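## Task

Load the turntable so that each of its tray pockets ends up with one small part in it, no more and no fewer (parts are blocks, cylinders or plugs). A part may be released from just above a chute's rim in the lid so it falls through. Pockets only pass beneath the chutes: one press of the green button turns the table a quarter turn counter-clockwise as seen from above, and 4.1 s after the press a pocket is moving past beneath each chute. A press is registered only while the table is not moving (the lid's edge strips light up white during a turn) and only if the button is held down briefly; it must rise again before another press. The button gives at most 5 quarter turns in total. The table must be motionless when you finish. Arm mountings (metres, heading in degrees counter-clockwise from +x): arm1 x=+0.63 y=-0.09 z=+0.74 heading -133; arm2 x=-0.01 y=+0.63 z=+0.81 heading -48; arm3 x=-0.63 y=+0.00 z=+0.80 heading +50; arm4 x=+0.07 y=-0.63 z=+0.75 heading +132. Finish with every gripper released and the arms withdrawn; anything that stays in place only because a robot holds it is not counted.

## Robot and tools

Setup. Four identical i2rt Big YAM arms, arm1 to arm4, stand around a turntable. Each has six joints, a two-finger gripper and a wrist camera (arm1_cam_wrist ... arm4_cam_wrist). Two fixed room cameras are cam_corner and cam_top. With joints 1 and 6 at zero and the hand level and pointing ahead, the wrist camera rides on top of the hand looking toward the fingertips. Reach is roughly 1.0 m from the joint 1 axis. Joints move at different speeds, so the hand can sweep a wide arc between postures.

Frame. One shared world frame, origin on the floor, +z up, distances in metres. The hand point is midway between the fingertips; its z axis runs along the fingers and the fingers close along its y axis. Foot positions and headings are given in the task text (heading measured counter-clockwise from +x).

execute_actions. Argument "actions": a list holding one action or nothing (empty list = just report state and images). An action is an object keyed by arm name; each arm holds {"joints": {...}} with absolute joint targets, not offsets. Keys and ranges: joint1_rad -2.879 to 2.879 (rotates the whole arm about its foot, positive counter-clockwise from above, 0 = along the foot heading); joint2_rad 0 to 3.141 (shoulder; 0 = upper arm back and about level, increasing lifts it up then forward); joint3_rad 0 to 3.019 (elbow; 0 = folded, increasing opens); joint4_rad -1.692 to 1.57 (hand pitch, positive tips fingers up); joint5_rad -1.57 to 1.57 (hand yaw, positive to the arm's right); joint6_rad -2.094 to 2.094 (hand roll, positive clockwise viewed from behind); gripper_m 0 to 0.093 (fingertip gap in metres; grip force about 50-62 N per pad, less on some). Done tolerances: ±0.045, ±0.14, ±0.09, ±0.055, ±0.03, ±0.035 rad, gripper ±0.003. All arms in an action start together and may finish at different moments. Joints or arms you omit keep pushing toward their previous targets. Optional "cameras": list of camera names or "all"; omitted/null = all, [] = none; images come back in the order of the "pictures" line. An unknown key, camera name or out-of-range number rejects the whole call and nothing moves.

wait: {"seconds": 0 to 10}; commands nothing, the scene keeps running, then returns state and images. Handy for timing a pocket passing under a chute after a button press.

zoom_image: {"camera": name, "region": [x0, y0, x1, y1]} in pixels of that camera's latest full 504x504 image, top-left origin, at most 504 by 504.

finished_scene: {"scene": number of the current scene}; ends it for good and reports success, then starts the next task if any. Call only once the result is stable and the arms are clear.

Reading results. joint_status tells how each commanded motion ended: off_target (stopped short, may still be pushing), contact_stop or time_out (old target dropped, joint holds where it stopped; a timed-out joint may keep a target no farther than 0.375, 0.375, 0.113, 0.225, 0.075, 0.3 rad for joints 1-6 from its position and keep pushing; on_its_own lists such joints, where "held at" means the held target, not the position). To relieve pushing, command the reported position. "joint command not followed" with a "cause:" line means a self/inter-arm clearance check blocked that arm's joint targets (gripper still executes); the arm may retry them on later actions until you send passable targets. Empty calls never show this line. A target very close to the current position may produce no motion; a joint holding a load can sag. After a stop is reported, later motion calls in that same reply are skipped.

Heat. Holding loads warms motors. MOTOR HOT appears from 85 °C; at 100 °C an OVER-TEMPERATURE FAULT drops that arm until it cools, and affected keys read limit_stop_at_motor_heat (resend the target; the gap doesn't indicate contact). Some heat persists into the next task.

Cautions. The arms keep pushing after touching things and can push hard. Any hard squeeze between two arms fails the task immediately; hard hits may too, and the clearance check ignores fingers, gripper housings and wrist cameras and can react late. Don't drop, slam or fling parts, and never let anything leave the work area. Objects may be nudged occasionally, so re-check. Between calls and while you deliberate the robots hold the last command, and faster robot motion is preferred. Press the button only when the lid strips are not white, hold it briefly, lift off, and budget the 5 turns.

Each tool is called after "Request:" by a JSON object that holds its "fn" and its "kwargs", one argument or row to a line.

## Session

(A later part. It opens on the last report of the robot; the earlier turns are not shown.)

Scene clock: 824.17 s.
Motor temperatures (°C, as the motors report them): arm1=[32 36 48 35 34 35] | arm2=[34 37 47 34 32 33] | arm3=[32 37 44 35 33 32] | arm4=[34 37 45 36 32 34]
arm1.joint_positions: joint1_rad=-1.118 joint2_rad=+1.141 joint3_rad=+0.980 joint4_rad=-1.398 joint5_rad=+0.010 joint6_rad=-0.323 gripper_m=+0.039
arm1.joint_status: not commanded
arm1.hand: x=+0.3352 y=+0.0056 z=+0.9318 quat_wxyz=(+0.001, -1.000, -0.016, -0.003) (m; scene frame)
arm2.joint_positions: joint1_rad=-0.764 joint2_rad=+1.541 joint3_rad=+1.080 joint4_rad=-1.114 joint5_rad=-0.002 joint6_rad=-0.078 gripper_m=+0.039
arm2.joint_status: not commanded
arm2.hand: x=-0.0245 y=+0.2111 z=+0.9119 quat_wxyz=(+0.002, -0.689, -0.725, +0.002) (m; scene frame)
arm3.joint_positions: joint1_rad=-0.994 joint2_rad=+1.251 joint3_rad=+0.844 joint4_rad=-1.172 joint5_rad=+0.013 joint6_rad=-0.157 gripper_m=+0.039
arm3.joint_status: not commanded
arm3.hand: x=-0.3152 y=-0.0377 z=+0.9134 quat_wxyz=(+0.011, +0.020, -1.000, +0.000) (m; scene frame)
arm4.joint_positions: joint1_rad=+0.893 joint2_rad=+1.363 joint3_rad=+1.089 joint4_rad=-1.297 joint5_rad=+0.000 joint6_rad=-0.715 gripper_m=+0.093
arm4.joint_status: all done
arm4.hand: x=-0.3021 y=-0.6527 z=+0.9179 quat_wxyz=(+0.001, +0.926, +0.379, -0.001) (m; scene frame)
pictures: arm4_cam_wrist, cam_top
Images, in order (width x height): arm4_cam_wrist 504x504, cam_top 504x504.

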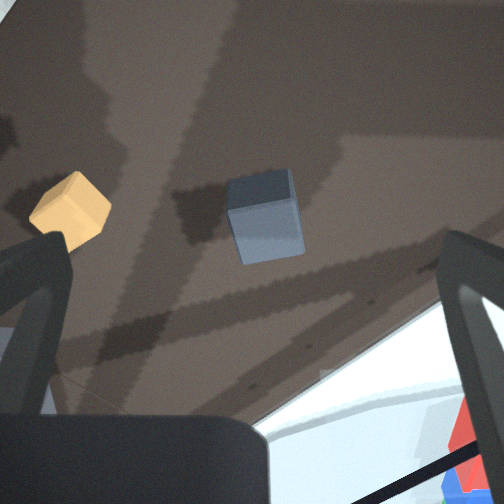

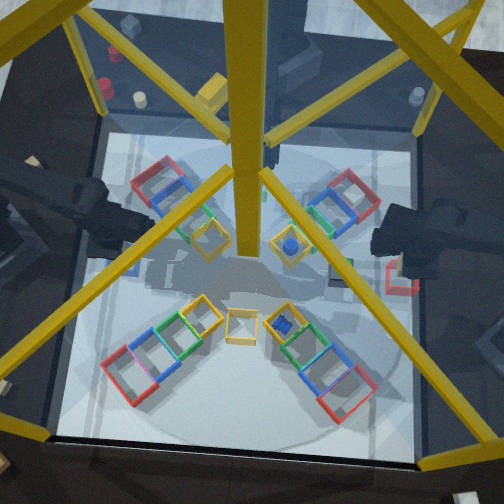

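Request:
{"fn": "execute_actions", "kwargs": {
  "actions": [
    {"arm4":{"joints":{"joint1_rad":0.625,"joint2_rad":1.33,"joint3_rad":0.716,"joint4_rad":-0.943,"joint6_rad":0.42}}}
  ],
  "cameras": ["arm4_cam_wrist"]
}}

Scene clock: 858.03 s.
Motor temperatures (°C, as the motors report them): arm1=[32 35 48 35 34 35] | arm2=[34 37 48 34 32 33] | arm3=[32 37 44 35 33 32] | arm4=[34 37 45 36 32 34]
arm1.joint_positions: joint1_rad=-1.118 joint2_rad=+1.141 joint3_rad=+0.980 joint4_rad=-1.398 joint5_rad=+0.010 joint6_rad=-0.323 gripper_m=+0.039
arm1.joint_status: not commanded
arm1.hand: x=+0.3352 y=+0.0056 z=+0.9318 quat_wxyz=(+0.001, -1.000, -0.016, -0.003) (m; scene frame)
arm2.joint_positions: joint1_rad=-0.764 joint2_rad=+1.541 joint3_rad=+1.080 joint4_rad=-1.114 joint5_rad=-0.002 joint6_rad=-0.078 gripper_m=+0.039
arm2.joint_status: not commanded
arm2.hand: x=-0.0245 y=+0.2111 z=+0.9119 quat_wxyz=(+0.002, -0.689, -0.725, +0.002) (m; scene frame)
arm3.joint_positions: joint1_rad=-0.994 joint2_rad=+1.251 joint3_rad=+0.844 joint4_rad=-1.172 joint5_rad=+0.013 joint6_rad=-0.157 gripper_m=+0.039
arm3.joint_status: not commanded
arm3.hand: x=-0.3152 y=-0.0377 z=+0.9134 quat_wxyz=(+0.011, +0.020, -1.000, +0.000) (m; scene frame)
arm4.joint_positions: joint1_rad=+0.621 joint2_rad=+1.334 joint3_rad=+0.718 joint4_rad=-0.954 joint5_rad=+0.000 joint6_rad=+0.404 gripper_m=+0.093
arm4.joint_status: all done
arm4.hand: x=-0.2293 y=-0.5645 z=+0.7998 quat_wxyz=(+0.001, +0.953, -0.303, +0.000) (m; scene frame)
pictures: arm4_cam_wrist
Images, in order (width x height): arm4_cam_wrist 504x504.

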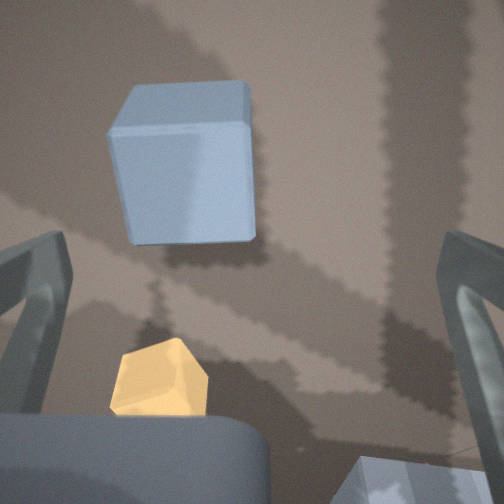

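Request:
{"fn": "execute_actions", "kwargs": {
  "actions": [
    {"arm4":{"joints":{"joint1_rad":0.70,"joint2_rad":1.48,"joint3_rad":0.63,"joint4_rad":-0.698,"joint6_rad":0.49}}}
  ],
  "cameras": ["arm4_cam_wrist"]
}}

Scene clock: 876.67 s.
Motor temperatures (°C, as the motors report them): arm1=[32 35 48 35 34 35] | arm2=[34 37 48 34 32 33] | arm3=[32 37 44 35 33 32] | arm4=[34 37 44 36 32 34]
arm1.joint_positions: joint1_rad=-1.118 joint2_rad=+1.141 joint3_rad=+0.980 joint4_rad=-1.398 joint5_rad=+0.010 joint6_rad=-0.323 gripper_m=+0.039
arm1.joint_status: not commanded
arm1.hand: x=+0.3352 y=+0.0056 z=+0.9318 quat_wxyz=(+0.001, -1.000, -0.016, -0.003) (m; scene frame)
arm2.joint_positions: joint1_rad=-0.764 joint2_rad=+1.541 joint3_rad=+1.080 joint4_rad=-1.114 joint5_rad=-0.002 joint6_rad=-0.078 gripper_m=+0.039
arm2.joint_status: not commanded
arm2.hand: x=-0.0245 y=+0.2111 z=+0.9119 quat_wxyz=(+0.002, -0.689, -0.725, +0.002) (m; scene frame)
arm3.joint_positions: joint1_rad=-0.994 joint2_rad=+1.251 joint3_rad=+0.844 joint4_rad=-1.172 joint5_rad=+0.013 joint6_rad=-0.157 gripper_m=+0.039
arm3.joint_status: not commanded
arm3.hand: x=-0.3152 y=-0.0377 z=+0.9134 quat_wxyz=(+0.011, +0.020, -1.000, +0.000) (m; scene frame)
arm4.joint_positions: joint1_rad=+0.696 joint2_rad=+1.486 joint3_rad=+0.631 joint4_rad=-0.708 joint5_rad=-0.002 joint6_rad=+0.474 gripper_m=+0.093
arm4.joint_status: all done
arm4.hand: x=-0.2319 y=-0.5881 z=+0.7313 quat_wxyz=(+0.002, +0.954, -0.300, -0.003) (m; scene frame)
pictures: arm4_cam_wrist
Images, in order (width x height): arm4_cam_wrist 504x504.

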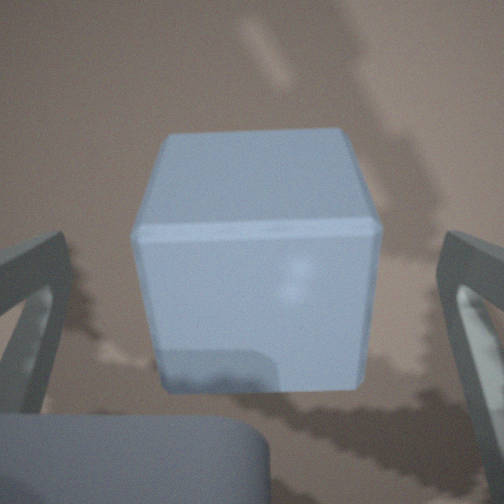

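Request:
{"fn": "execute_actions", "kwargs": {
  "actions": [
    {"arm4":{"joints":{"gripper_m":0.03}}}
  ],
  "cameras": []
}}

Request:
{"fn": "execute_actions", "kwargs": {
  "actions": [
    {"arm4":{"joints":{"joint2_rad":0.85}}}
  ],
  "cameras": []
}}

Request:
{"fn": "execute_actions", "kwargs": {
  "actions": [
    {"arm4":{"joints":{"joint1_rad":-0.578,"joint3_rad":1.222,"joint4_rad":-1.036,"joint6_rad":0.135}}}
  ],
  "cameras": []
}}

Request:
{"fn": "execute_actions", "kwargs": {
  "actions": [
    {"arm4":{"joints":{"joint2_rad":1.45}}}
  ],
  "cameras": ["arm4_cam_wrist","cam_top"]
}}

Scene clock: 891.37 s.
Motor temperatures (°C, as the motors report them): arm1=[32 35 48 35 34 35] | arm2=[34 37 48 34 32 33] | arm3=[32 37 44 35 33 32] | arm4=[34 37 43 36 32 34]
arm1.joint_positions: joint1_rad=-1.118 joint2_rad=+1.141 joint3_rad=+0.980 joint4_rad=-1.398 joint5_rad=+0.010 joint6_rad=-0.323 gripper_m=+0.039
arm1.joint_status: not commanded
arm1.hand: x=+0.3352 y=+0.0056 z=+0.9318 quat_wxyz=(+0.001, -1.000, -0.016, -0.003) (m; scene frame)
arm2.joint_positions: joint1_rad=-0.764 joint2_rad=+1.541 joint3_rad=+1.080 joint4_rad=-1.114 joint5_rad=-0.002 joint6_rad=-0.078 gripper_m=+0.039
arm2.joint_status: not commanded
arm2.hand: x=-0.0245 y=+0.2111 z=+0.9119 quat_wxyz=(+0.002, -0.689, -0.725, +0.002) (m; scene frame)
arm3.joint_positions: joint1_rad=-0.994 joint2_rad=+1.251 joint3_rad=+0.844 joint4_rad=-1.172 joint5_rad=+0.013 joint6_rad=-0.157 gripper_m=+0.039
arm3.joint_status: not commanded
arm3.hand: x=-0.3152 y=-0.0377 z=+0.9134 quat_wxyz=(+0.011, +0.020, -1.000, +0.000) (m; scene frame)
arm4.joint_positions: joint1_rad=+0.696 joint2_rad=+1.486 joint3_rad=+0.631 joint4_rad=-0.708 joint5_rad=-0.002 joint6_rad=+0.476 gripper_m=+0.039
arm4.joint_status: gripper_m off_target (ended at +0.039, target +0.030)
arm4.hand: x=-0.2320 y=-0.5881 z=+0.7313 quat_wxyz=(+0.002, +0.954, -0.301, -0.003) (m; scene frame)
pictures: none
No camera images: the call's "cameras" was empty. Leave "cameras" out to get every camera's image.

Scene clock: 892.70 s.
Motor temperatures (°C, as the motors report them): arm1=[32 35 48 35 34 35] | arm2=[34 37 48 34 32 33] | arm3=[32 37 44 35 33 32] | arm4=[34 37 43 36 32 34]
arm1.joint_positions: joint1_rad=-1.118 joint2_rad=+1.141 joint3_rad=+0.980 joint4_rad=-1.398 joint5_rad=+0.010 joint6_rad=-0.323 gripper_m=+0.039
arm1.joint_status: not commanded
arm1.hand: x=+0.3352 y=+0.0056 z=+0.9318 quat_wxyz=(+0.001, -1.000, -0.016, -0.003) (m; scene frame)
arm2.joint_positions: joint1_rad=-0.764 joint2_rad=+1.541 joint3_rad=+1.080 joint4_rad=-1.114 joint5_rad=-0.002 joint6_rad=-0.078 gripper_m=+0.039
arm2.joint_status: not commanded
arm2.hand: x=-0.0245 y=+0.2111 z=+0.9119 quat_wxyz=(+0.002, -0.689, -0.725, +0.002) (m; scene frame)
arm3.joint_positions: joint1_rad=-0.994 joint2_rad=+1.251 joint3_rad=+0.844 joint4_rad=-1.172 joint5_rad=+0.013 joint6_rad=-0.157 gripper_m=+0.039
arm3.joint_status: not commanded
arm3.hand: x=-0.3152 y=-0.0377 z=+0.9134 quat_wxyz=(+0.011, +0.020, -1.000, +0.000) (m; scene frame)
arm4.joint_positions: joint1_rad=+0.696 joint2_rad=+0.852 joint3_rad=+0.631 joint4_rad=-0.708 joint5_rad=-0.002 joint6_rad=+0.476 gripper_m=+0.039
arm4.joint_status: all done
arm4.hand: x=-0.2652 y=-0.5833 z=+0.9313 quat_wxyz=(+0.055, +0.905, -0.285, -0.311) (m; scene frame)
pictures: none
No camera images: the call's "cameras" was empty. Leave "cameras" out to get every camera's image.

Scene clock: 894.33 s.
Motor temperatures (°C, as the motors report them): arm1=[32 35 48 35 34 35] | arm2=[34 37 48 34 32 33] | arm3=[32 37 44 35 33 32] | arm4=[34 37 44 36 32 34]
arm1.joint_positions: joint1_rad=-1.118 joint2_rad=+1.141 joint3_rad=+0.980 joint4_rad=-1.398 joint5_rad=+0.010 joint6_rad=-0.323 gripper_m=+0.039
arm1.joint_status: not commanded
arm1.hand: x=+0.3352 y=+0.0056 z=+0.9318 quat_wxyz=(+0.001, -1.000, -0.016, -0.003) (m; scene frame)
arm2.joint_positions: joint1_rad=-0.764 joint2_rad=+1.541 joint3_rad=+1.080 joint4_rad=-1.114 joint5_rad=-0.002 joint6_rad=-0.078 gripper_m=+0.039
arm2.joint_status: not commanded
arm2.hand: x=-0.0245 y=+0.2111 z=+0.9119 quat_wxyz=(+0.002, -0.689, -0.725, +0.002) (m; scene frame)
arm3.joint_positions: joint1_rad=-0.994 joint2_rad=+1.251 joint3_rad=+0.844 joint4_rad=-1.172 joint5_rad=+0.013 joint6_rad=-0.157 gripper_m=+0.039
arm3.joint_status: not commanded
arm3.hand: x=-0.3152 y=-0.0377 z=+0.9134 quat_wxyz=(+0.011, +0.020, -1.000, +0.000) (m; scene frame)
arm4.joint_positions: joint1_rad=-0.572 joint2_rad=+0.858 joint3_rad=+1.165 joint4_rad=-1.033 joint5_rad=+0.000 joint6_rad=+0.151 gripper_m=+0.039
arm4.joint_status: all done
arm4.hand: x=+0.0130 y=-0.2610 z=+1.1650 quat_wxyz=(-0.240, +0.651, -0.640, -0.332) (m; scene frame)
pictures: none
No camera images: the call's "cameras" was empty. Leave "cameras" out to get every camera's image.

Scene clock: 895.67 s.
Motor temperatures (°C, as the motors report them): arm1=[32 35 48 35 34 35] | arm2=[34 37 48 34 32 33] | arm3=[32 37 44 35 33 32] | arm4=[34 37 45 36 32 34]
arm1.joint_positions: joint1_rad=-1.118 joint2_rad=+1.141 joint3_rad=+0.980 joint4_rad=-1.398 joint5_rad=+0.010 joint6_rad=-0.323 gripper_m=+0.039
arm1.joint_status: not commanded
arm1.hand: x=+0.3352 y=+0.0056 z=+0.9318 quat_wxyz=(+0.001, -1.000, -0.016, -0.003) (m; scene frame)
arm2.joint_positions: joint1_rad=-0.764 joint2_rad=+1.541 joint3_rad=+1.080 joint4_rad=-1.114 joint5_rad=-0.002 joint6_rad=-0.078 gripper_m=+0.039
arm2.joint_status: not commanded
arm2.hand: x=-0.0245 y=+0.2111 z=+0.9119 quat_wxyz=(+0.002, -0.689, -0.725, +0.002) (m; scene frame)
arm3.joint_positions: joint1_rad=-0.994 joint2_rad=+1.251 joint3_rad=+0.844 joint4_rad=-1.172 joint5_rad=+0.013 joint6_rad=-0.157 gripper_m=+0.039
arm3.joint_status: not commanded
arm3.hand: x=-0.3152 y=-0.0377 z=+0.9134 quat_wxyz=(+0.011, +0.020, -1.000, +0.000) (m; scene frame)
arm4.joint_positions: joint1_rad=-0.572 joint2_rad=+1.474 joint3_rad=+1.175 joint4_rad=-1.033 joint5_rad=+0.000 joint6_rad=+0.150 gripper_m=+0.039
arm4.joint_status: all done
arm4.hand: x=-0.0042 y=-0.1603 z=+0.9138 quat_wxyz=(-0.069, +0.708, -0.696, -0.096) (m; scene frame)
pictures: arm4_cam_wrist, cam_top
Images, in order (width x height): arm4_cam_wrist 504x504, cam_top 504x504.

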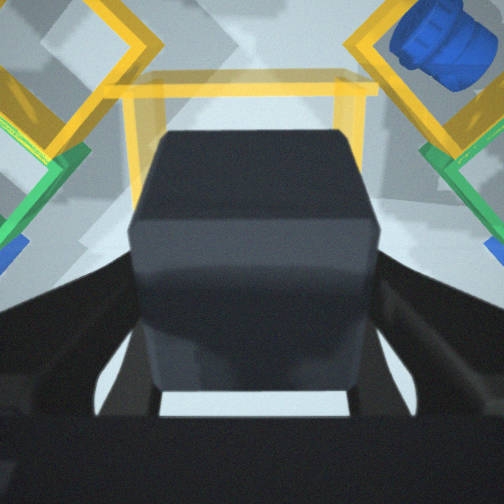

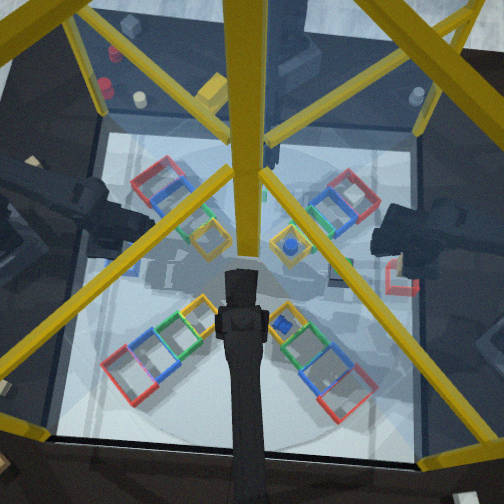

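Request:
{"fn": "execute_actions", "kwargs": {
  "actions": [
    {"arm1":{"joints":{"joint3_rad":1.385}},"arm4":{"joints":{"gripper_m":0.035}}}
  ],
  "cameras": []
}}

Request:
{"fn": "execute_actions", "kwargs": {
  "actions": [
    {"arm1":{"joints":{"joint1_rad":-1.016,"joint2_rad":1.486,"joint4_rad":-1.40}}}
  ],
  "cameras": ["arm1_cam_wrist"]
}}

Scene clock: 902.13 s.
Motor temperatures (°C, as the motors report them): arm1=[32 35 48 35 34 35] | arm2=[34 37 48 34 32 33] | arm3=[32 37 44 35 33 32] | arm4=[34 37 47 36 32 34]
arm1.joint_positions: joint1_rad=-1.118 joint2_rad=+1.145 joint3_rad=+1.348 joint4_rad=-1.400 joint5_rad=+0.010 joint6_rad=-0.323 gripper_m=+0.039
arm1.joint_status: all done
arm1.hand: x=+0.2512 y=+0.0317 z=+1.0859 quat_wxyz=(+0.056, -0.984, -0.014, +0.169) (m; scene frame)
arm2.joint_positions: joint1_rad=-0.764 joint2_rad=+1.541 joint3_rad=+1.080 joint4_rad=-1.114 joint5_rad=-0.002 joint6_rad=-0.078 gripper_m=+0.039
arm2.joint_status: not commanded
arm2.hand: x=-0.0245 y=+0.2111 z=+0.9119 quat_wxyz=(+0.002, -0.689, -0.725, +0.002) (m; scene frame)
arm3.joint_positions: joint1_rad=-0.994 joint2_rad=+1.251 joint3_rad=+0.844 joint4_rad=-1.172 joint5_rad=+0.013 joint6_rad=-0.157 gripper_m=+0.039
arm3.joint_status: not commanded
arm3.hand: x=-0.3152 y=-0.0377 z=+0.9134 quat_wxyz=(+0.011, +0.020, -1.000, +0.000) (m; scene frame)
arm4.joint_positions: joint1_rad=-0.572 joint2_rad=+1.474 joint3_rad=+1.175 joint4_rad=-1.033 joint5_rad=+0.000 joint6_rad=+0.150 gripper_m=+0.039
arm4.joint_status: gripper_m off_target (ended at +0.039, target +0.035)
arm4.hand: x=-0.0042 y=-0.1603 z=+0.9138 quat_wxyz=(-0.069, +0.708, -0.696, -0.096) (m; scene frame)
pictures: none
No camera images: the call's "cameras" was empty. Leave "cameras" out to get every camera's image.

Scene clock: 903.40 s.
Motor temperatures (°C, as the motors report them): arm1=[32 35 48 35 34 35] | arm2=[34 37 48 34 32 33] | arm3=[32 37 44 35 33 32] | arm4=[34 37 47 36 32 34]
arm1.joint_positions: joint1_rad=-1.013 joint2_rad=+1.496 joint3_rad=+1.353 joint4_rad=-1.400 joint5_rad=+0.010 joint6_rad=-0.323 gripper_m=+0.039
arm1.joint_status: all done
arm1.hand: x=+0.1892 y=+0.0005 z=+0.9469 quat_wxyz=(+0.003, -0.998, -0.068, +0.006) (m; scene frame)
arm2.joint_positions: joint1_rad=-0.764 joint2_rad=+1.541 joint3_rad=+1.080 joint4_rad=-1.114 joint5_rad=-0.002 joint6_rad=-0.078 gripper_m=+0.039
arm2.joint_status: not commanded
arm2.hand: x=-0.0245 y=+0.2111 z=+0.9119 quat_wxyz=(+0.002, -0.689, -0.725, +0.002) (m; scene frame)
arm3.joint_positions: joint1_rad=-0.994 joint2_rad=+1.251 joint3_rad=+0.844 joint4_rad=-1.172 joint5_rad=+0.013 joint6_rad=-0.157 gripper_m=+0.039
arm3.joint_status: not commanded
arm3.hand: x=-0.3152 y=-0.0377 z=+0.9134 quat_wxyz=(+0.011, +0.020, -1.000, +0.000) (m; scene frame)
arm4.joint_positions: joint1_rad=-0.572 joint2_rad=+1.474 joint3_rad=+1.175 joint4_rad=-1.033 joint5_rad=+0.000 joint6_rad=+0.150 gripper_m=+0.039
arm4.joint_status: not commanded
arm4.hand: x=-0.0042 y=-0.1603 z=+0.9138 quat_wxyz=(-0.069, +0.708, -0.696, -0.096) (m; scene frame)
pictures: arm1_cam_wrist
Images, in order (width x height): arm1_cam_wrist 504x504.

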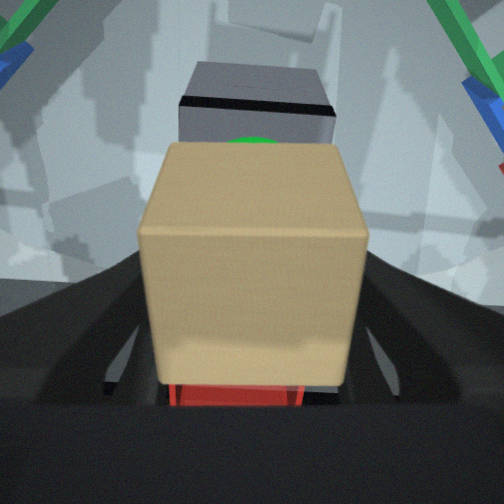

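Request:
{"fn": "execute_actions", "kwargs": {
  "actions": [
    {"arm1":{"joints":{"joint2_rad":1.511,"joint3_rad":1.226,"joint4_rad":-1.275}}}
  ],
  "cameras": ["cam_top"]
}}

Request:
{"fn": "execute_actions", "kwargs": {
  "actions": [
    {"arm1":{"joints":{"joint1_rad":-1.11,"joint2_rad":1.15,"joint4_rad":-1.41}}}
  ],
  "cameras": []
}}

Request:
{"fn": "execute_actions", "kwargs": {
  "actions": [
    {"arm1":{"joints":{"joint3_rad":0.978,"gripper_m":0.035}}}
  ],
  "cameras": []
}}

Request:
{"fn": "wait", "kwargs": {
  "seconds": 1.0
}}

Request:
{"fn": "execute_actions", "kwargs": {
  "actions": [
    {"arm1":{"joints":{"gripper_m":0.062}},"arm2":{"joints":{"gripper_m":0.062}},"arm3":{"joints":{"gripper_m":0.062}},"arm4":{"joints":{"gripper_m":0.062}}}
  ]
}}

Request:
{"fn": "wait", "kwargs": {
  "seconds": 4.5
}}

Scene clock: 916.97 s.
Motor temperatures (°C, as the motors report them): arm1=[32 36 50 35 34 35] | arm2=[34 37 48 34 32 33] | arm3=[32 37 44 35 33 32] | arm4=[34 38 49 36 32 34]
arm1.joint_positions: joint1_rad=-1.013 joint2_rad=+1.483 joint3_rad=+1.263 joint4_rad=-1.285 joint5_rad=+0.010 joint6_rad=-0.323 gripper_m=+0.039
arm1.joint_status: all done
arm1.hand: x=+0.1902 y=+0.0000 z=+0.9187 quat_wxyz=(+0.007, -0.997, -0.068, +0.024) (m; scene frame)
arm2.joint_positions: joint1_rad=-0.764 joint2_rad=+1.541 joint3_rad=+1.080 joint4_rad=-1.114 joint5_rad=-0.002 joint6_rad=-0.078 gripper_m=+0.039
arm2.joint_status: not commanded
arm2.hand: x=-0.0245 y=+0.2111 z=+0.9119 quat_wxyz=(+0.002, -0.689, -0.725, +0.002) (m; scene frame)
arm3.joint_positions: joint1_rad=-0.994 joint2_rad=+1.251 joint3_rad=+0.844 joint4_rad=-1.172 joint5_rad=+0.013 joint6_rad=-0.157 gripper_m=+0.039
arm3.joint_status: not commanded
arm3.hand: x=-0.3152 y=-0.0377 z=+0.9134 quat_wxyz=(+0.011, +0.020, -1.000, +0.000) (m; scene frame)
arm4.joint_positions: joint1_rad=-0.572 joint2_rad=+1.474 joint3_rad=+1.175 joint4_rad=-1.033 joint5_rad=+0.000 joint6_rad=+0.150 gripper_m=+0.039
arm4.joint_status: not commanded
arm4.hand: x=-0.0042 y=-0.1603 z=+0.9138 quat_wxyz=(-0.069, +0.708, -0.696, -0.096) (m; scene frame)
pictures: cam_top
Images, in order (width x height): cam_top 504x504.

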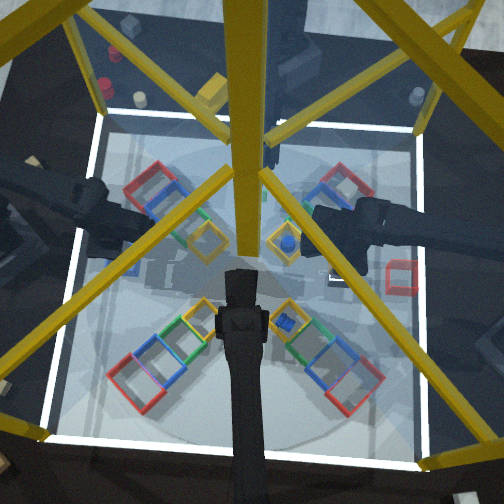

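Scene clock: 918.30 s.
Motor temperatures (°C, as the motors report them): arm1=[32 36 49 35 34 35] | arm2=[34 37 48 34 32 33] | arm3=[32 37 44 35 33 32] | arm4=[34 38 49 36 32 34]
arm1.joint_positions: joint1_rad=-1.118 joint2_rad=+1.138 joint3_rad=+1.225 joint4_rad=-1.396 joint5_rad=+0.010 joint6_rad=-0.323 gripper_m=+0.039
arm1.joint_status: all done
arm1.hand: x=+0.2733 y=+0.0248 z=+1.0329 quat_wxyz=(+0.039, -0.992, -0.015, +0.116) (m; scene frame)
arm2.joint_positions: joint1_rad=-0.764 joint2_rad=+1.541 joint3_rad=+1.080 joint4_rad=-1.114 joint5_rad=-0.002 joint6_rad=-0.078 gripper_m=+0.039
arm2.joint_status: not commanded
arm2.hand: x=-0.0245 y=+0.2111 z=+0.9119 quat_wxyz=(+0.002, -0.689, -0.725, +0.002) (m; scene frame)
arm3.joint_positions: joint1_rad=-0.994 joint2_rad=+1.251 joint3_rad=+0.844 joint4_rad=-1.172 joint5_rad=+0.013 joint6_rad=-0.157 gripper_m=+0.039
arm3.joint_status: not commanded
arm3.hand: x=-0.3152 y=-0.0377 z=+0.9134 quat_wxyz=(+0.011, +0.020, -1.000, +0.000) (m; scene frame)
arm4.joint_positions: joint1_rad=-0.572 joint2_rad=+1.474 joint3_rad=+1.175 joint4_rad=-1.033 joint5_rad=+0.000 joint6_rad=+0.150 gripper_m=+0.039
arm4.joint_status: not commanded
arm4.hand: x=-0.0042 y=-0.1603 z=+0.9138 quat_wxyz=(-0.069, +0.708, -0.696, -0.096) (m; scene frame)
pictures: none
No camera images: the call's "cameras" was empty. Leave "cameras" out to get every camera's image.

Scene clock: 919.23 s.
Motor temperatures (°C, as the motors report them): arm1=[32 36 49 35 34 35] | arm2=[34 37 48 34 32 33] | arm3=[32 37 44 35 33 32] | arm4=[34 38 49 36 32 34]
arm1.joint_positions: joint1_rad=-1.118 joint2_rad=+1.141 joint3_rad=+0.981 joint4_rad=-1.398 joint5_rad=+0.010 joint6_rad=-0.323 gripper_m=+0.039
arm1.joint_status: gripper_m off_target (ended at +0.039, target +0.035); the others done
arm1.hand: x=+0.3351 y=+0.0056 z=+0.9319 quat_wxyz=(+0.001, -1.000, -0.016, -0.002) (m; scene frame)
arm2.joint_positions: joint1_rad=-0.764 joint2_rad=+1.541 joint3_rad=+1.080 joint4_rad=-1.114 joint5_rad=-0.002 joint6_rad=-0.078 gripper_m=+0.039
arm2.joint_status: not commanded
arm2.hand: x=-0.0245 y=+0.2111 z=+0.9119 quat_wxyz=(+0.002, -0.689, -0.725, +0.002) (m; scene frame)
arm3.joint_positions: joint1_rad=-0.994 joint2_rad=+1.251 joint3_rad=+0.844 joint4_rad=-1.172 joint5_rad=+0.013 joint6_rad=-0.157 gripper_m=+0.039
arm3.joint_status: not commanded
arm3.hand: x=-0.3152 y=-0.0377 z=+0.9134 quat_wxyz=(+0.011, +0.020, -1.000, +0.000) (m; scene frame)
arm4.joint_positions: joint1_rad=-0.572 joint2_rad=+1.474 joint3_rad=+1.175 joint4_rad=-1.033 joint5_rad=+0.000 joint6_rad=+0.150 gripper_m=+0.039
arm4.joint_status: not commanded
arm4.hand: x=-0.0042 y=-0.1603 z=+0.9138 quat_wxyz=(-0.069, +0.708, -0.696, -0.096) (m; scene frame)
pictures: none
No camera images: the call's "cameras" was empty. Leave "cameras" out to get every camera's image.

Scene clock: 920.23 s.
Motor temperatures (°C, as the motors report them): arm1=[32 36 49 35 34 35] | arm2=[34 37 48 34 32 33] | arm3=[32 37 44 35 33 32] | arm4=[34 38 49 36 32 34]
arm1.joint_positions: joint1_rad=-1.118 joint2_rad=+1.141 joint3_rad=+0.981 joint4_rad=-1.398 joint5_rad=+0.010 joint6_rad=-0.323 gripper_m=+0.039
arm1.joint_status: gripper_m off_target (ended at +0.039, target +0.035); the others done
arm1.hand: x=+0.3351 y=+0.0056 z=+0.9319 quat_wxyz=(+0.001, -1.000, -0.016, -0.002) (m; scene frame)
arm2.joint_positions: joint1_rad=-0.764 joint2_rad=+1.541 joint3_rad=+1.080 joint4_rad=-1.114 joint5_rad=-0.002 joint6_rad=-0.078 gripper_m=+0.039
arm2.joint_status: not commanded
arm2.hand: x=-0.0245 y=+0.2111 z=+0.9119 quat_wxyz=(+0.002, -0.689, -0.725, +0.002) (m; scene frame)
arm3.joint_positions: joint1_rad=-0.994 joint2_rad=+1.251 joint3_rad=+0.844 joint4_rad=-1.172 joint5_rad=+0.013 joint6_rad=-0.157 gripper_m=+0.039
arm3.joint_status: not commanded
arm3.hand: x=-0.3152 y=-0.0377 z=+0.9134 quat_wxyz=(+0.011, +0.020, -1.000, +0.000) (m; scene frame)
arm4.joint_positions: joint1_rad=-0.572 joint2_rad=+1.474 joint3_rad=+1.175 joint4_rad=-1.033 joint5_rad=+0.000 joint6_rad=+0.150 gripper_m=+0.039
arm4.joint_status: not commanded
arm4.hand: x=-0.0042 y=-0.1603 z=+0.9138 quat_wxyz=(-0.069, +0.708, -0.696, -0.096) (m; scene frame)
wait: 1.00 s; at rest by 0.27 s
pictures: arm1_cam_wrist, arm2_cam_wrist, arm3_cam_wrist, arm4_cam_wrist, cam_corner, cam_top
Images, in order (width x height): arm1_cam_wrist 504x504, arm2_cam_wrist 504x504, arm3_cam_wrist 504x504, arm4_cam_wrist 504x504, cam_corner 504x504, cam_top 504x504.

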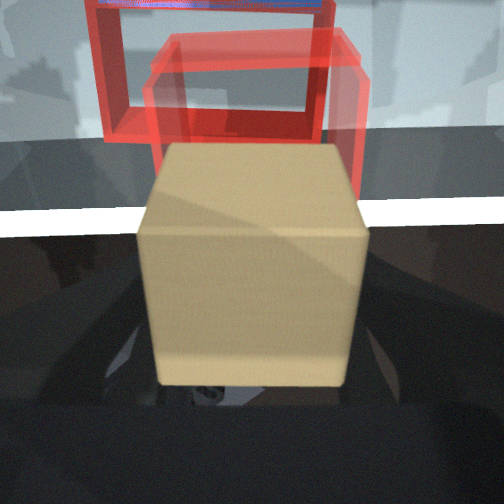

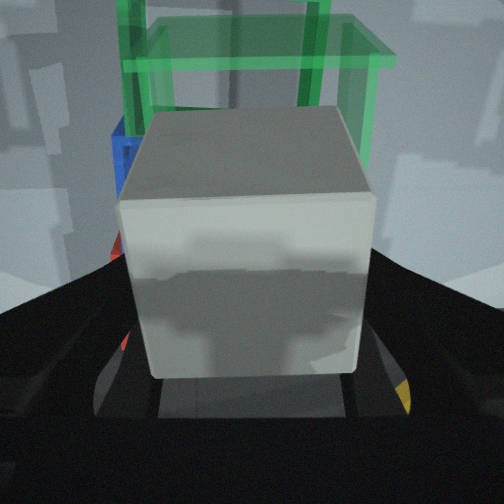

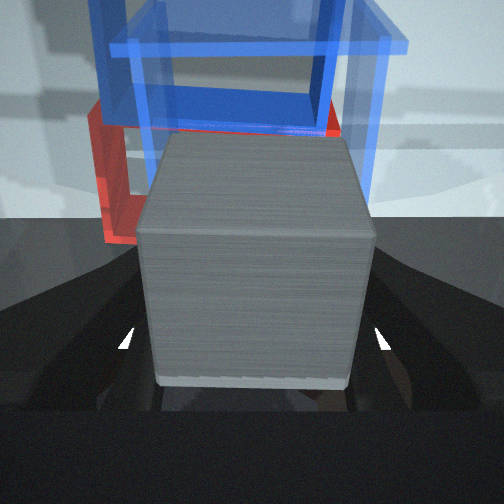

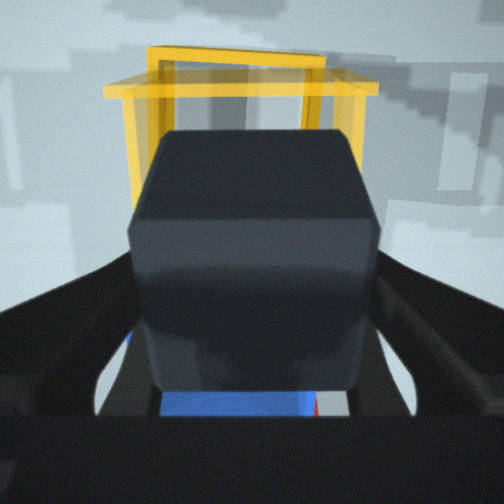

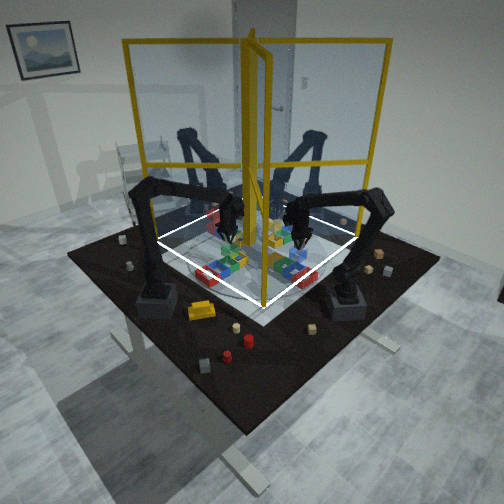

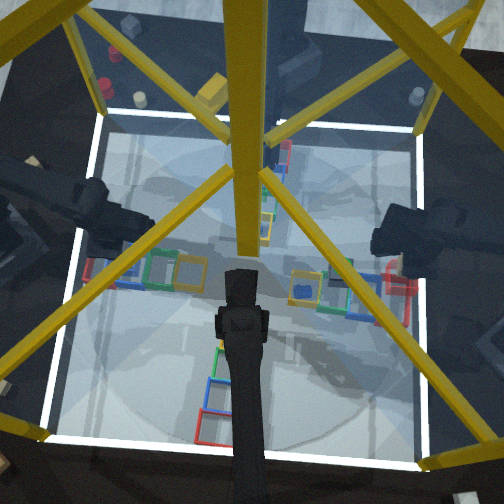

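Scene clock: 920.77 s.
Motor temperatures (°C, as the motors report them): arm1=[32 36 49 35 34 35] | arm2=[34 37 48 34 32 33] | arm3=[32 37 44 35 33 32] | arm4=[34 38 49 36 32 34]
arm1.joint_positions: joint1_rad=-1.118 joint2_rad=+1.141 joint3_rad=+0.981 joint4_rad=-1.398 joint5_rad=+0.010 joint6_rad=-0.323 gripper_m=+0.062
arm1.joint_status: all done
arm1.hand: x=+0.3351 y=+0.0056 z=+0.9319 quat_wxyz=(+0.001, -1.000, -0.016, -0.002) (m; scene frame)
arm2.joint_positions: joint1_rad=-0.764 joint2_rad=+1.541 joint3_rad=+1.080 joint4_rad=-1.114 joint5_rad=-0.002 joint6_rad=-0.079 gripper_m=+0.062
arm2.joint_status: all done
arm2.hand: x=-0.0245 y=+0.2111 z=+0.9119 quat_wxyz=(+0.002, -0.689, -0.725, +0.002) (m; scene frame)
arm3.joint_positions: joint1_rad=-0.994 joint2_rad=+1.251 joint3_rad=+0.844 joint4_rad=-1.172 joint5_rad=+0.013 joint6_rad=-0.157 gripper_m=+0.062
arm3.joint_status: all done
arm3.hand: x=-0.3152 y=-0.0377 z=+0.9134 quat_wxyz=(+0.011, +0.020, -1.000, +0.000) (m; scene frame)
arm4.joint_positions: joint1_rad=-0.572 joint2_rad=+1.473 joint3_rad=+1.175 joint4_rad=-1.033 joint5_rad=+0.000 joint6_rad=+0.150 gripper_m=+0.062
arm4.joint_status: all done
arm4.hand: x=-0.0042 y=-0.1603 z=+0.9141 quat_wxyz=(-0.069, +0.708, -0.696, -0.097) (m; scene frame)
pictures: arm1_cam_wrist, arm2_cam_wrist, arm3_cam_wrist, arm4_cam_wrist, cam_corner, cam_top
Images, in order (width x height): arm1_cam_wrist 504x504, arm2_cam_wrist 504x504, arm3_cam_wrist 504x504, arm4_cam_wrist 504x504, cam_corner 504x504, cam_top 504x504.

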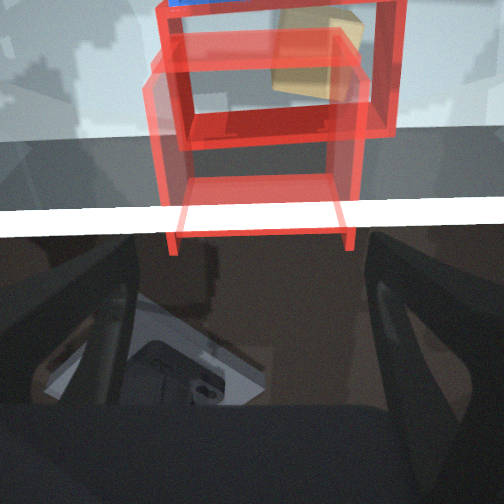

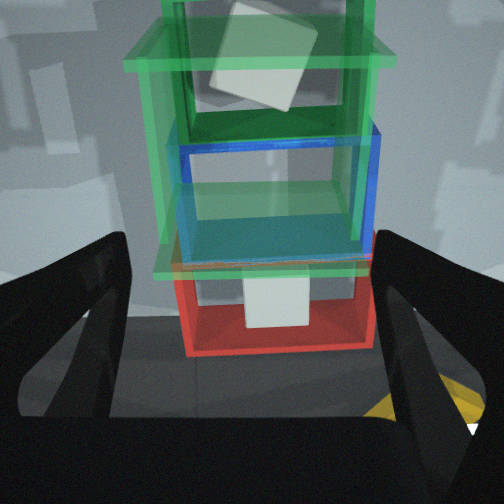

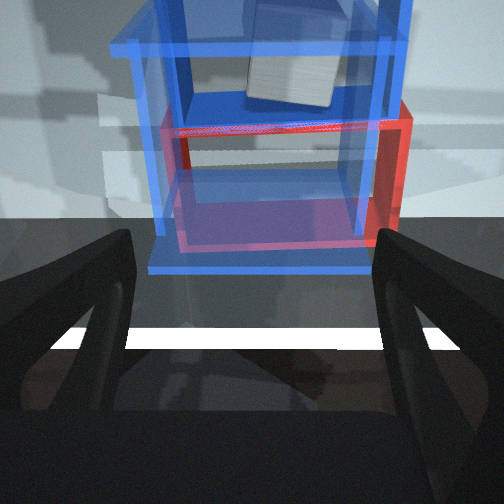

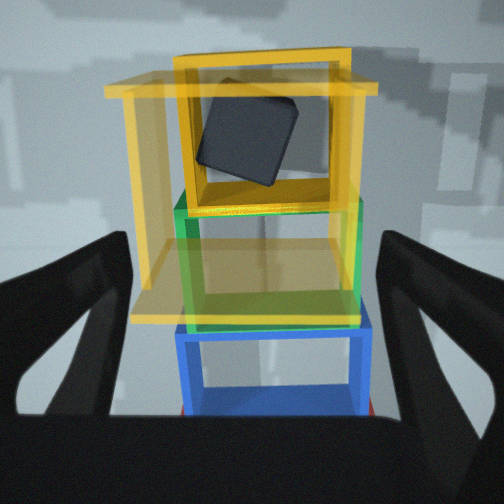

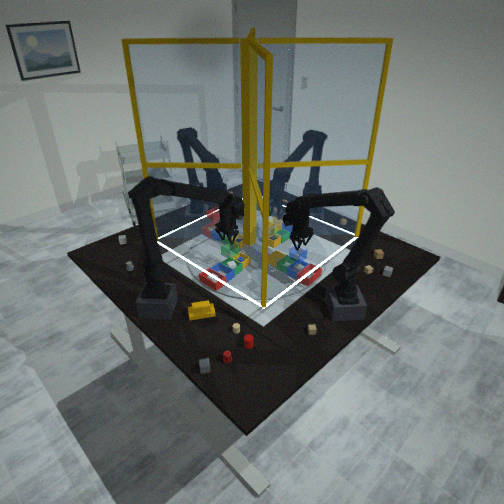

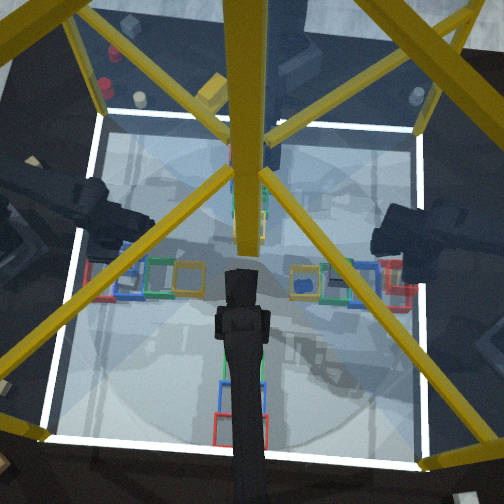

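Scene clock: 925.27 s.
Motor temperatures (°C, as the motors report them): arm1=[32 36 49 35 34 35] | arm2=[34 37 48 34 32 33] | arm3=[32 37 44 35 33 32] | arm4=[34 38 50 36 32 34]
arm1.joint_positions: joint1_rad=-1.118 joint2_rad=+1.141 joint3_rad=+0.981 joint4_rad=-1.398 joint5_rad=+0.010 joint6_rad=-0.323 gripper_m=+0.062
arm1.joint_status: all done
arm1.hand: x=+0.3351 y=+0.0056 z=+0.9319 quat_wxyz=(+0.001, -1.000, -0.016, -0.002) (m; scene frame)
arm2.joint_positions: joint1_rad=-0.764 joint2_rad=+1.541 joint3_rad=+1.080 joint4_rad=-1.114 joint5_rad=-0.002 joint6_rad=-0.079 gripper_m=+0.062
arm2.joint_status: all done
arm2.hand: x=-0.0245 y=+0.2111 z=+0.9119 quat_wxyz=(+0.002, -0.689, -0.725, +0.002) (m; scene frame)
arm3.joint_positions: joint1_rad=-0.994 joint2_rad=+1.251 joint3_rad=+0.844 joint4_rad=-1.172 joint5_rad=+0.013 joint6_rad=-0.157 gripper_m=+0.062
arm3.joint_status: all done
arm3.hand: x=-0.3152 y=-0.0377 z=+0.9134 quat_wxyz=(+0.011, +0.020, -1.000, +0.000) (m; scene frame)
arm4.joint_positions: joint1_rad=-0.572 joint2_rad=+1.473 joint3_rad=+1.175 joint4_rad=-1.033 joint5_rad=+0.000 joint6_rad=+0.150 gripper_m=+0.062
arm4.joint_status: all done
arm4.hand: x=-0.0042 y=-0.1603 z=+0.9141 quat_wxyz=(-0.069, +0.708, -0.696, -0.097) (m; scene frame)
wait: 4.50 s; at rest by 0.27 s
pictures: arm1_cam_wrist, arm2_cam_wrist, arm3_cam_wrist, arm4_cam_wrist, cam_corner, cam_top
Images, in order (width x height): arm1_cam_wrist 504x504, arm2_cam_wrist 504x504, arm3_cam_wrist 504x504, arm4_cam_wrist 504x504, cam_corner 504x504, cam_top 504x504.

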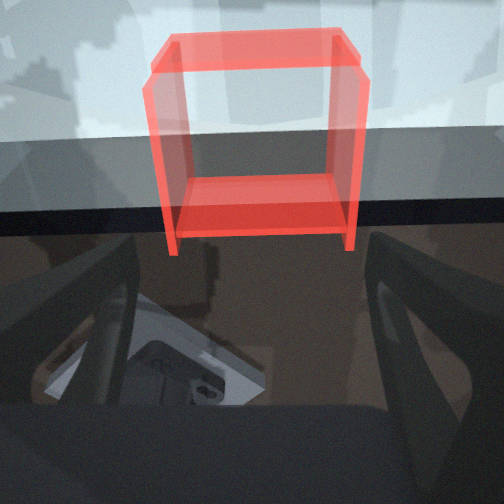

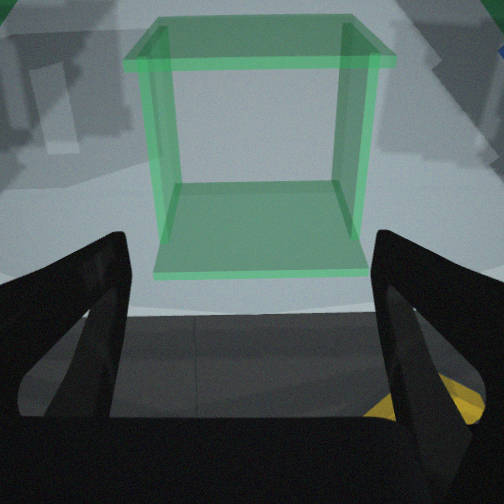

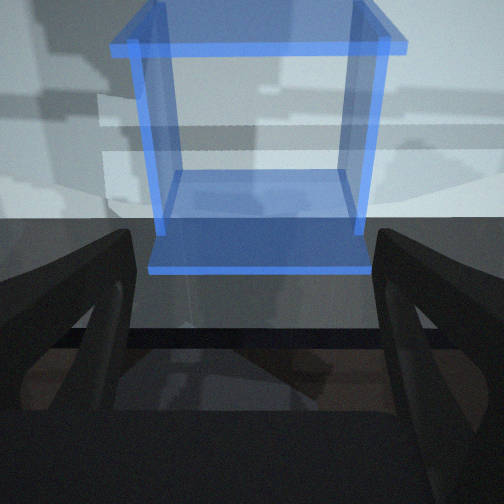

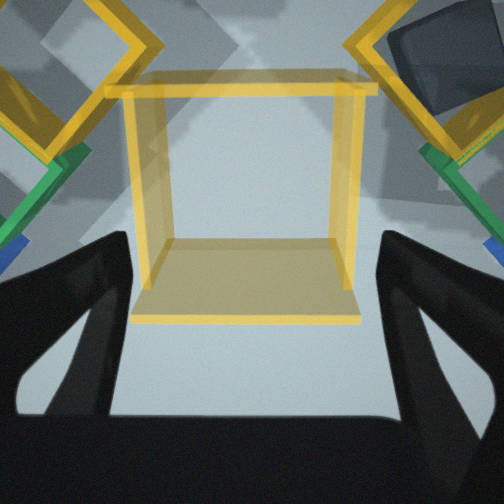

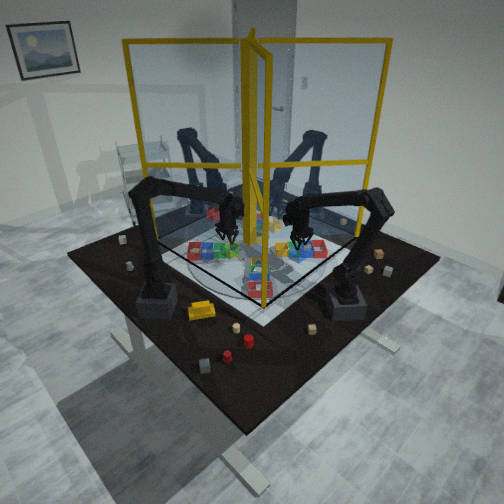

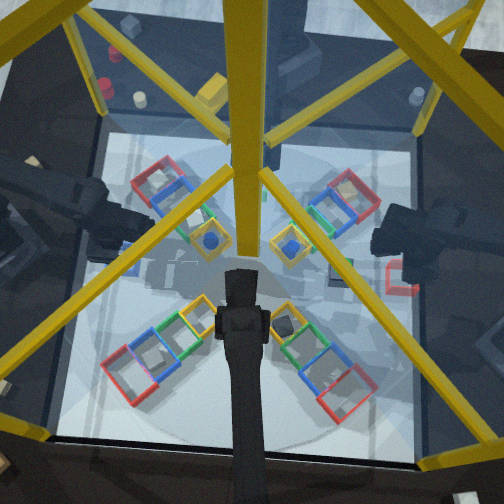

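Request:
{"fn": "execute_actions", "kwargs": {
  "actions": []
}}

Scene clock: 952.23 s.
Motor temperatures (°C, as the motors report them): arm1=[32 35 48 35 34 35] | arm2=[34 37 48 34 32 33] | arm3=[32 37 44 35 33 32] | arm4=[34 38 51 36 32 34]
arm1.joint_positions: joint1_rad=-1.118 joint2_rad=+1.141 joint3_rad=+0.981 joint4_rad=-1.398 joint5_rad=+0.010 joint6_rad=-0.323 gripper_m=+0.062
arm1.joint_status: all done
arm1.hand: x=+0.3351 y=+0.0056 z=+0.9319 quat_wxyz=(+0.001, -1.000, -0.016, -0.002) (m; scene frame)
arm2.joint_positions: joint1_rad=-0.764 joint2_rad=+1.541 joint3_rad=+1.080 joint4_rad=-1.114 joint5_rad=-0.002 joint6_rad=-0.079 gripper_m=+0.062
arm2.joint_status: all done
arm2.hand: x=-0.0245 y=+0.2111 z=+0.9119 quat_wxyz=(+0.002, -0.689, -0.725, +0.002) (m; scene frame)
arm3.joint_positions: joint1_rad=-0.994 joint2_rad=+1.251 joint3_rad=+0.844 joint4_rad=-1.172 joint5_rad=+0.013 joint6_rad=-0.157 gripper_m=+0.062
arm3.joint_status: all done
arm3.hand: x=-0.3152 y=-0.0377 z=+0.9134 quat_wxyz=(+0.011, +0.020, -1.000, +0.000) (m; scene frame)
arm4.joint_positions: joint1_rad=-0.572 joint2_rad=+1.473 joint3_rad=+1.175 joint4_rad=-1.033 joint5_rad=+0.000 joint6_rad=+0.150 gripper_m=+0.062
arm4.joint_status: all done
arm4.hand: x=-0.0042 y=-0.1603 z=+0.9141 quat_wxyz=(-0.069, +0.708, -0.696, -0.097) (m; scene frame)
pictures: arm1_cam_wrist, arm2_cam_wrist, arm3_cam_wrist, arm4_cam_wrist, cam_corner, cam_top
Images, in order (width x height): arm1_cam_wrist 504x504, arm2_cam_wrist 504x504, arm3_cam_wrist 504x504, arm4_cam_wrist 504x504, cam_corner 504x504, cam_top 504x504.

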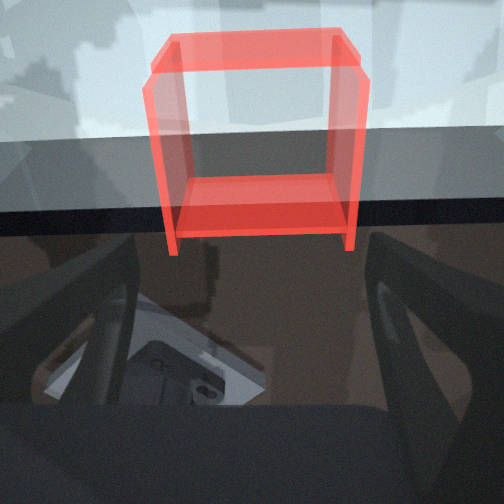

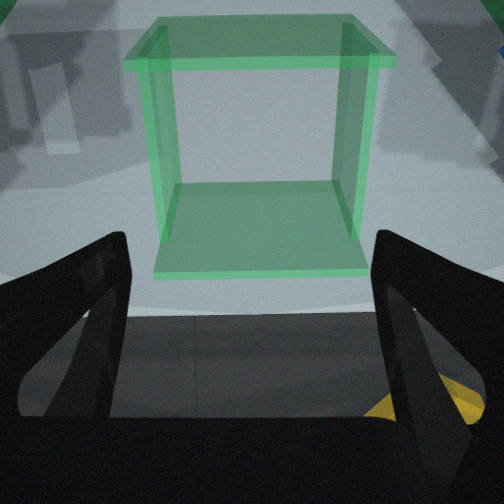

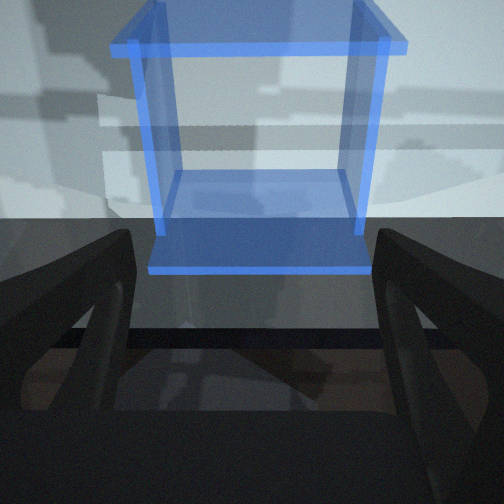

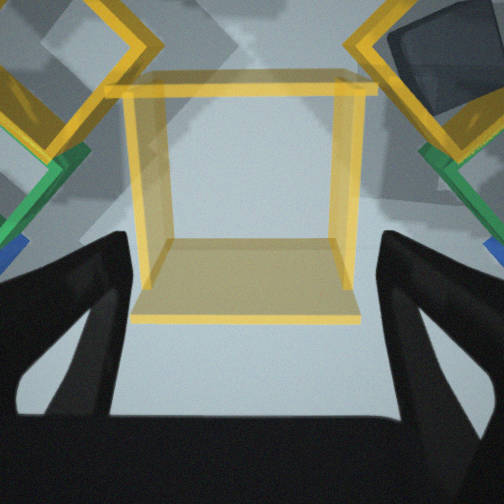

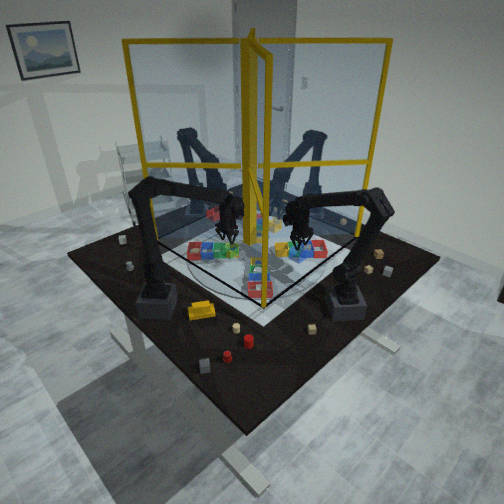

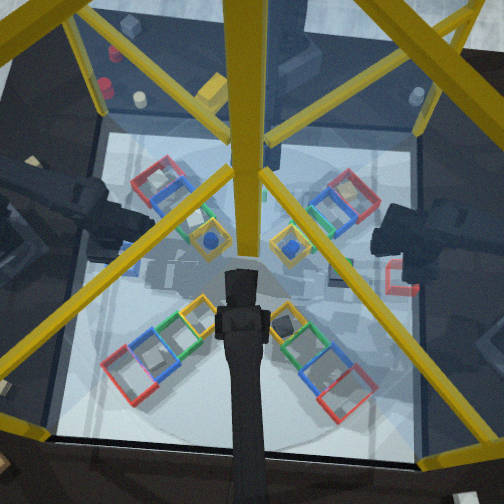

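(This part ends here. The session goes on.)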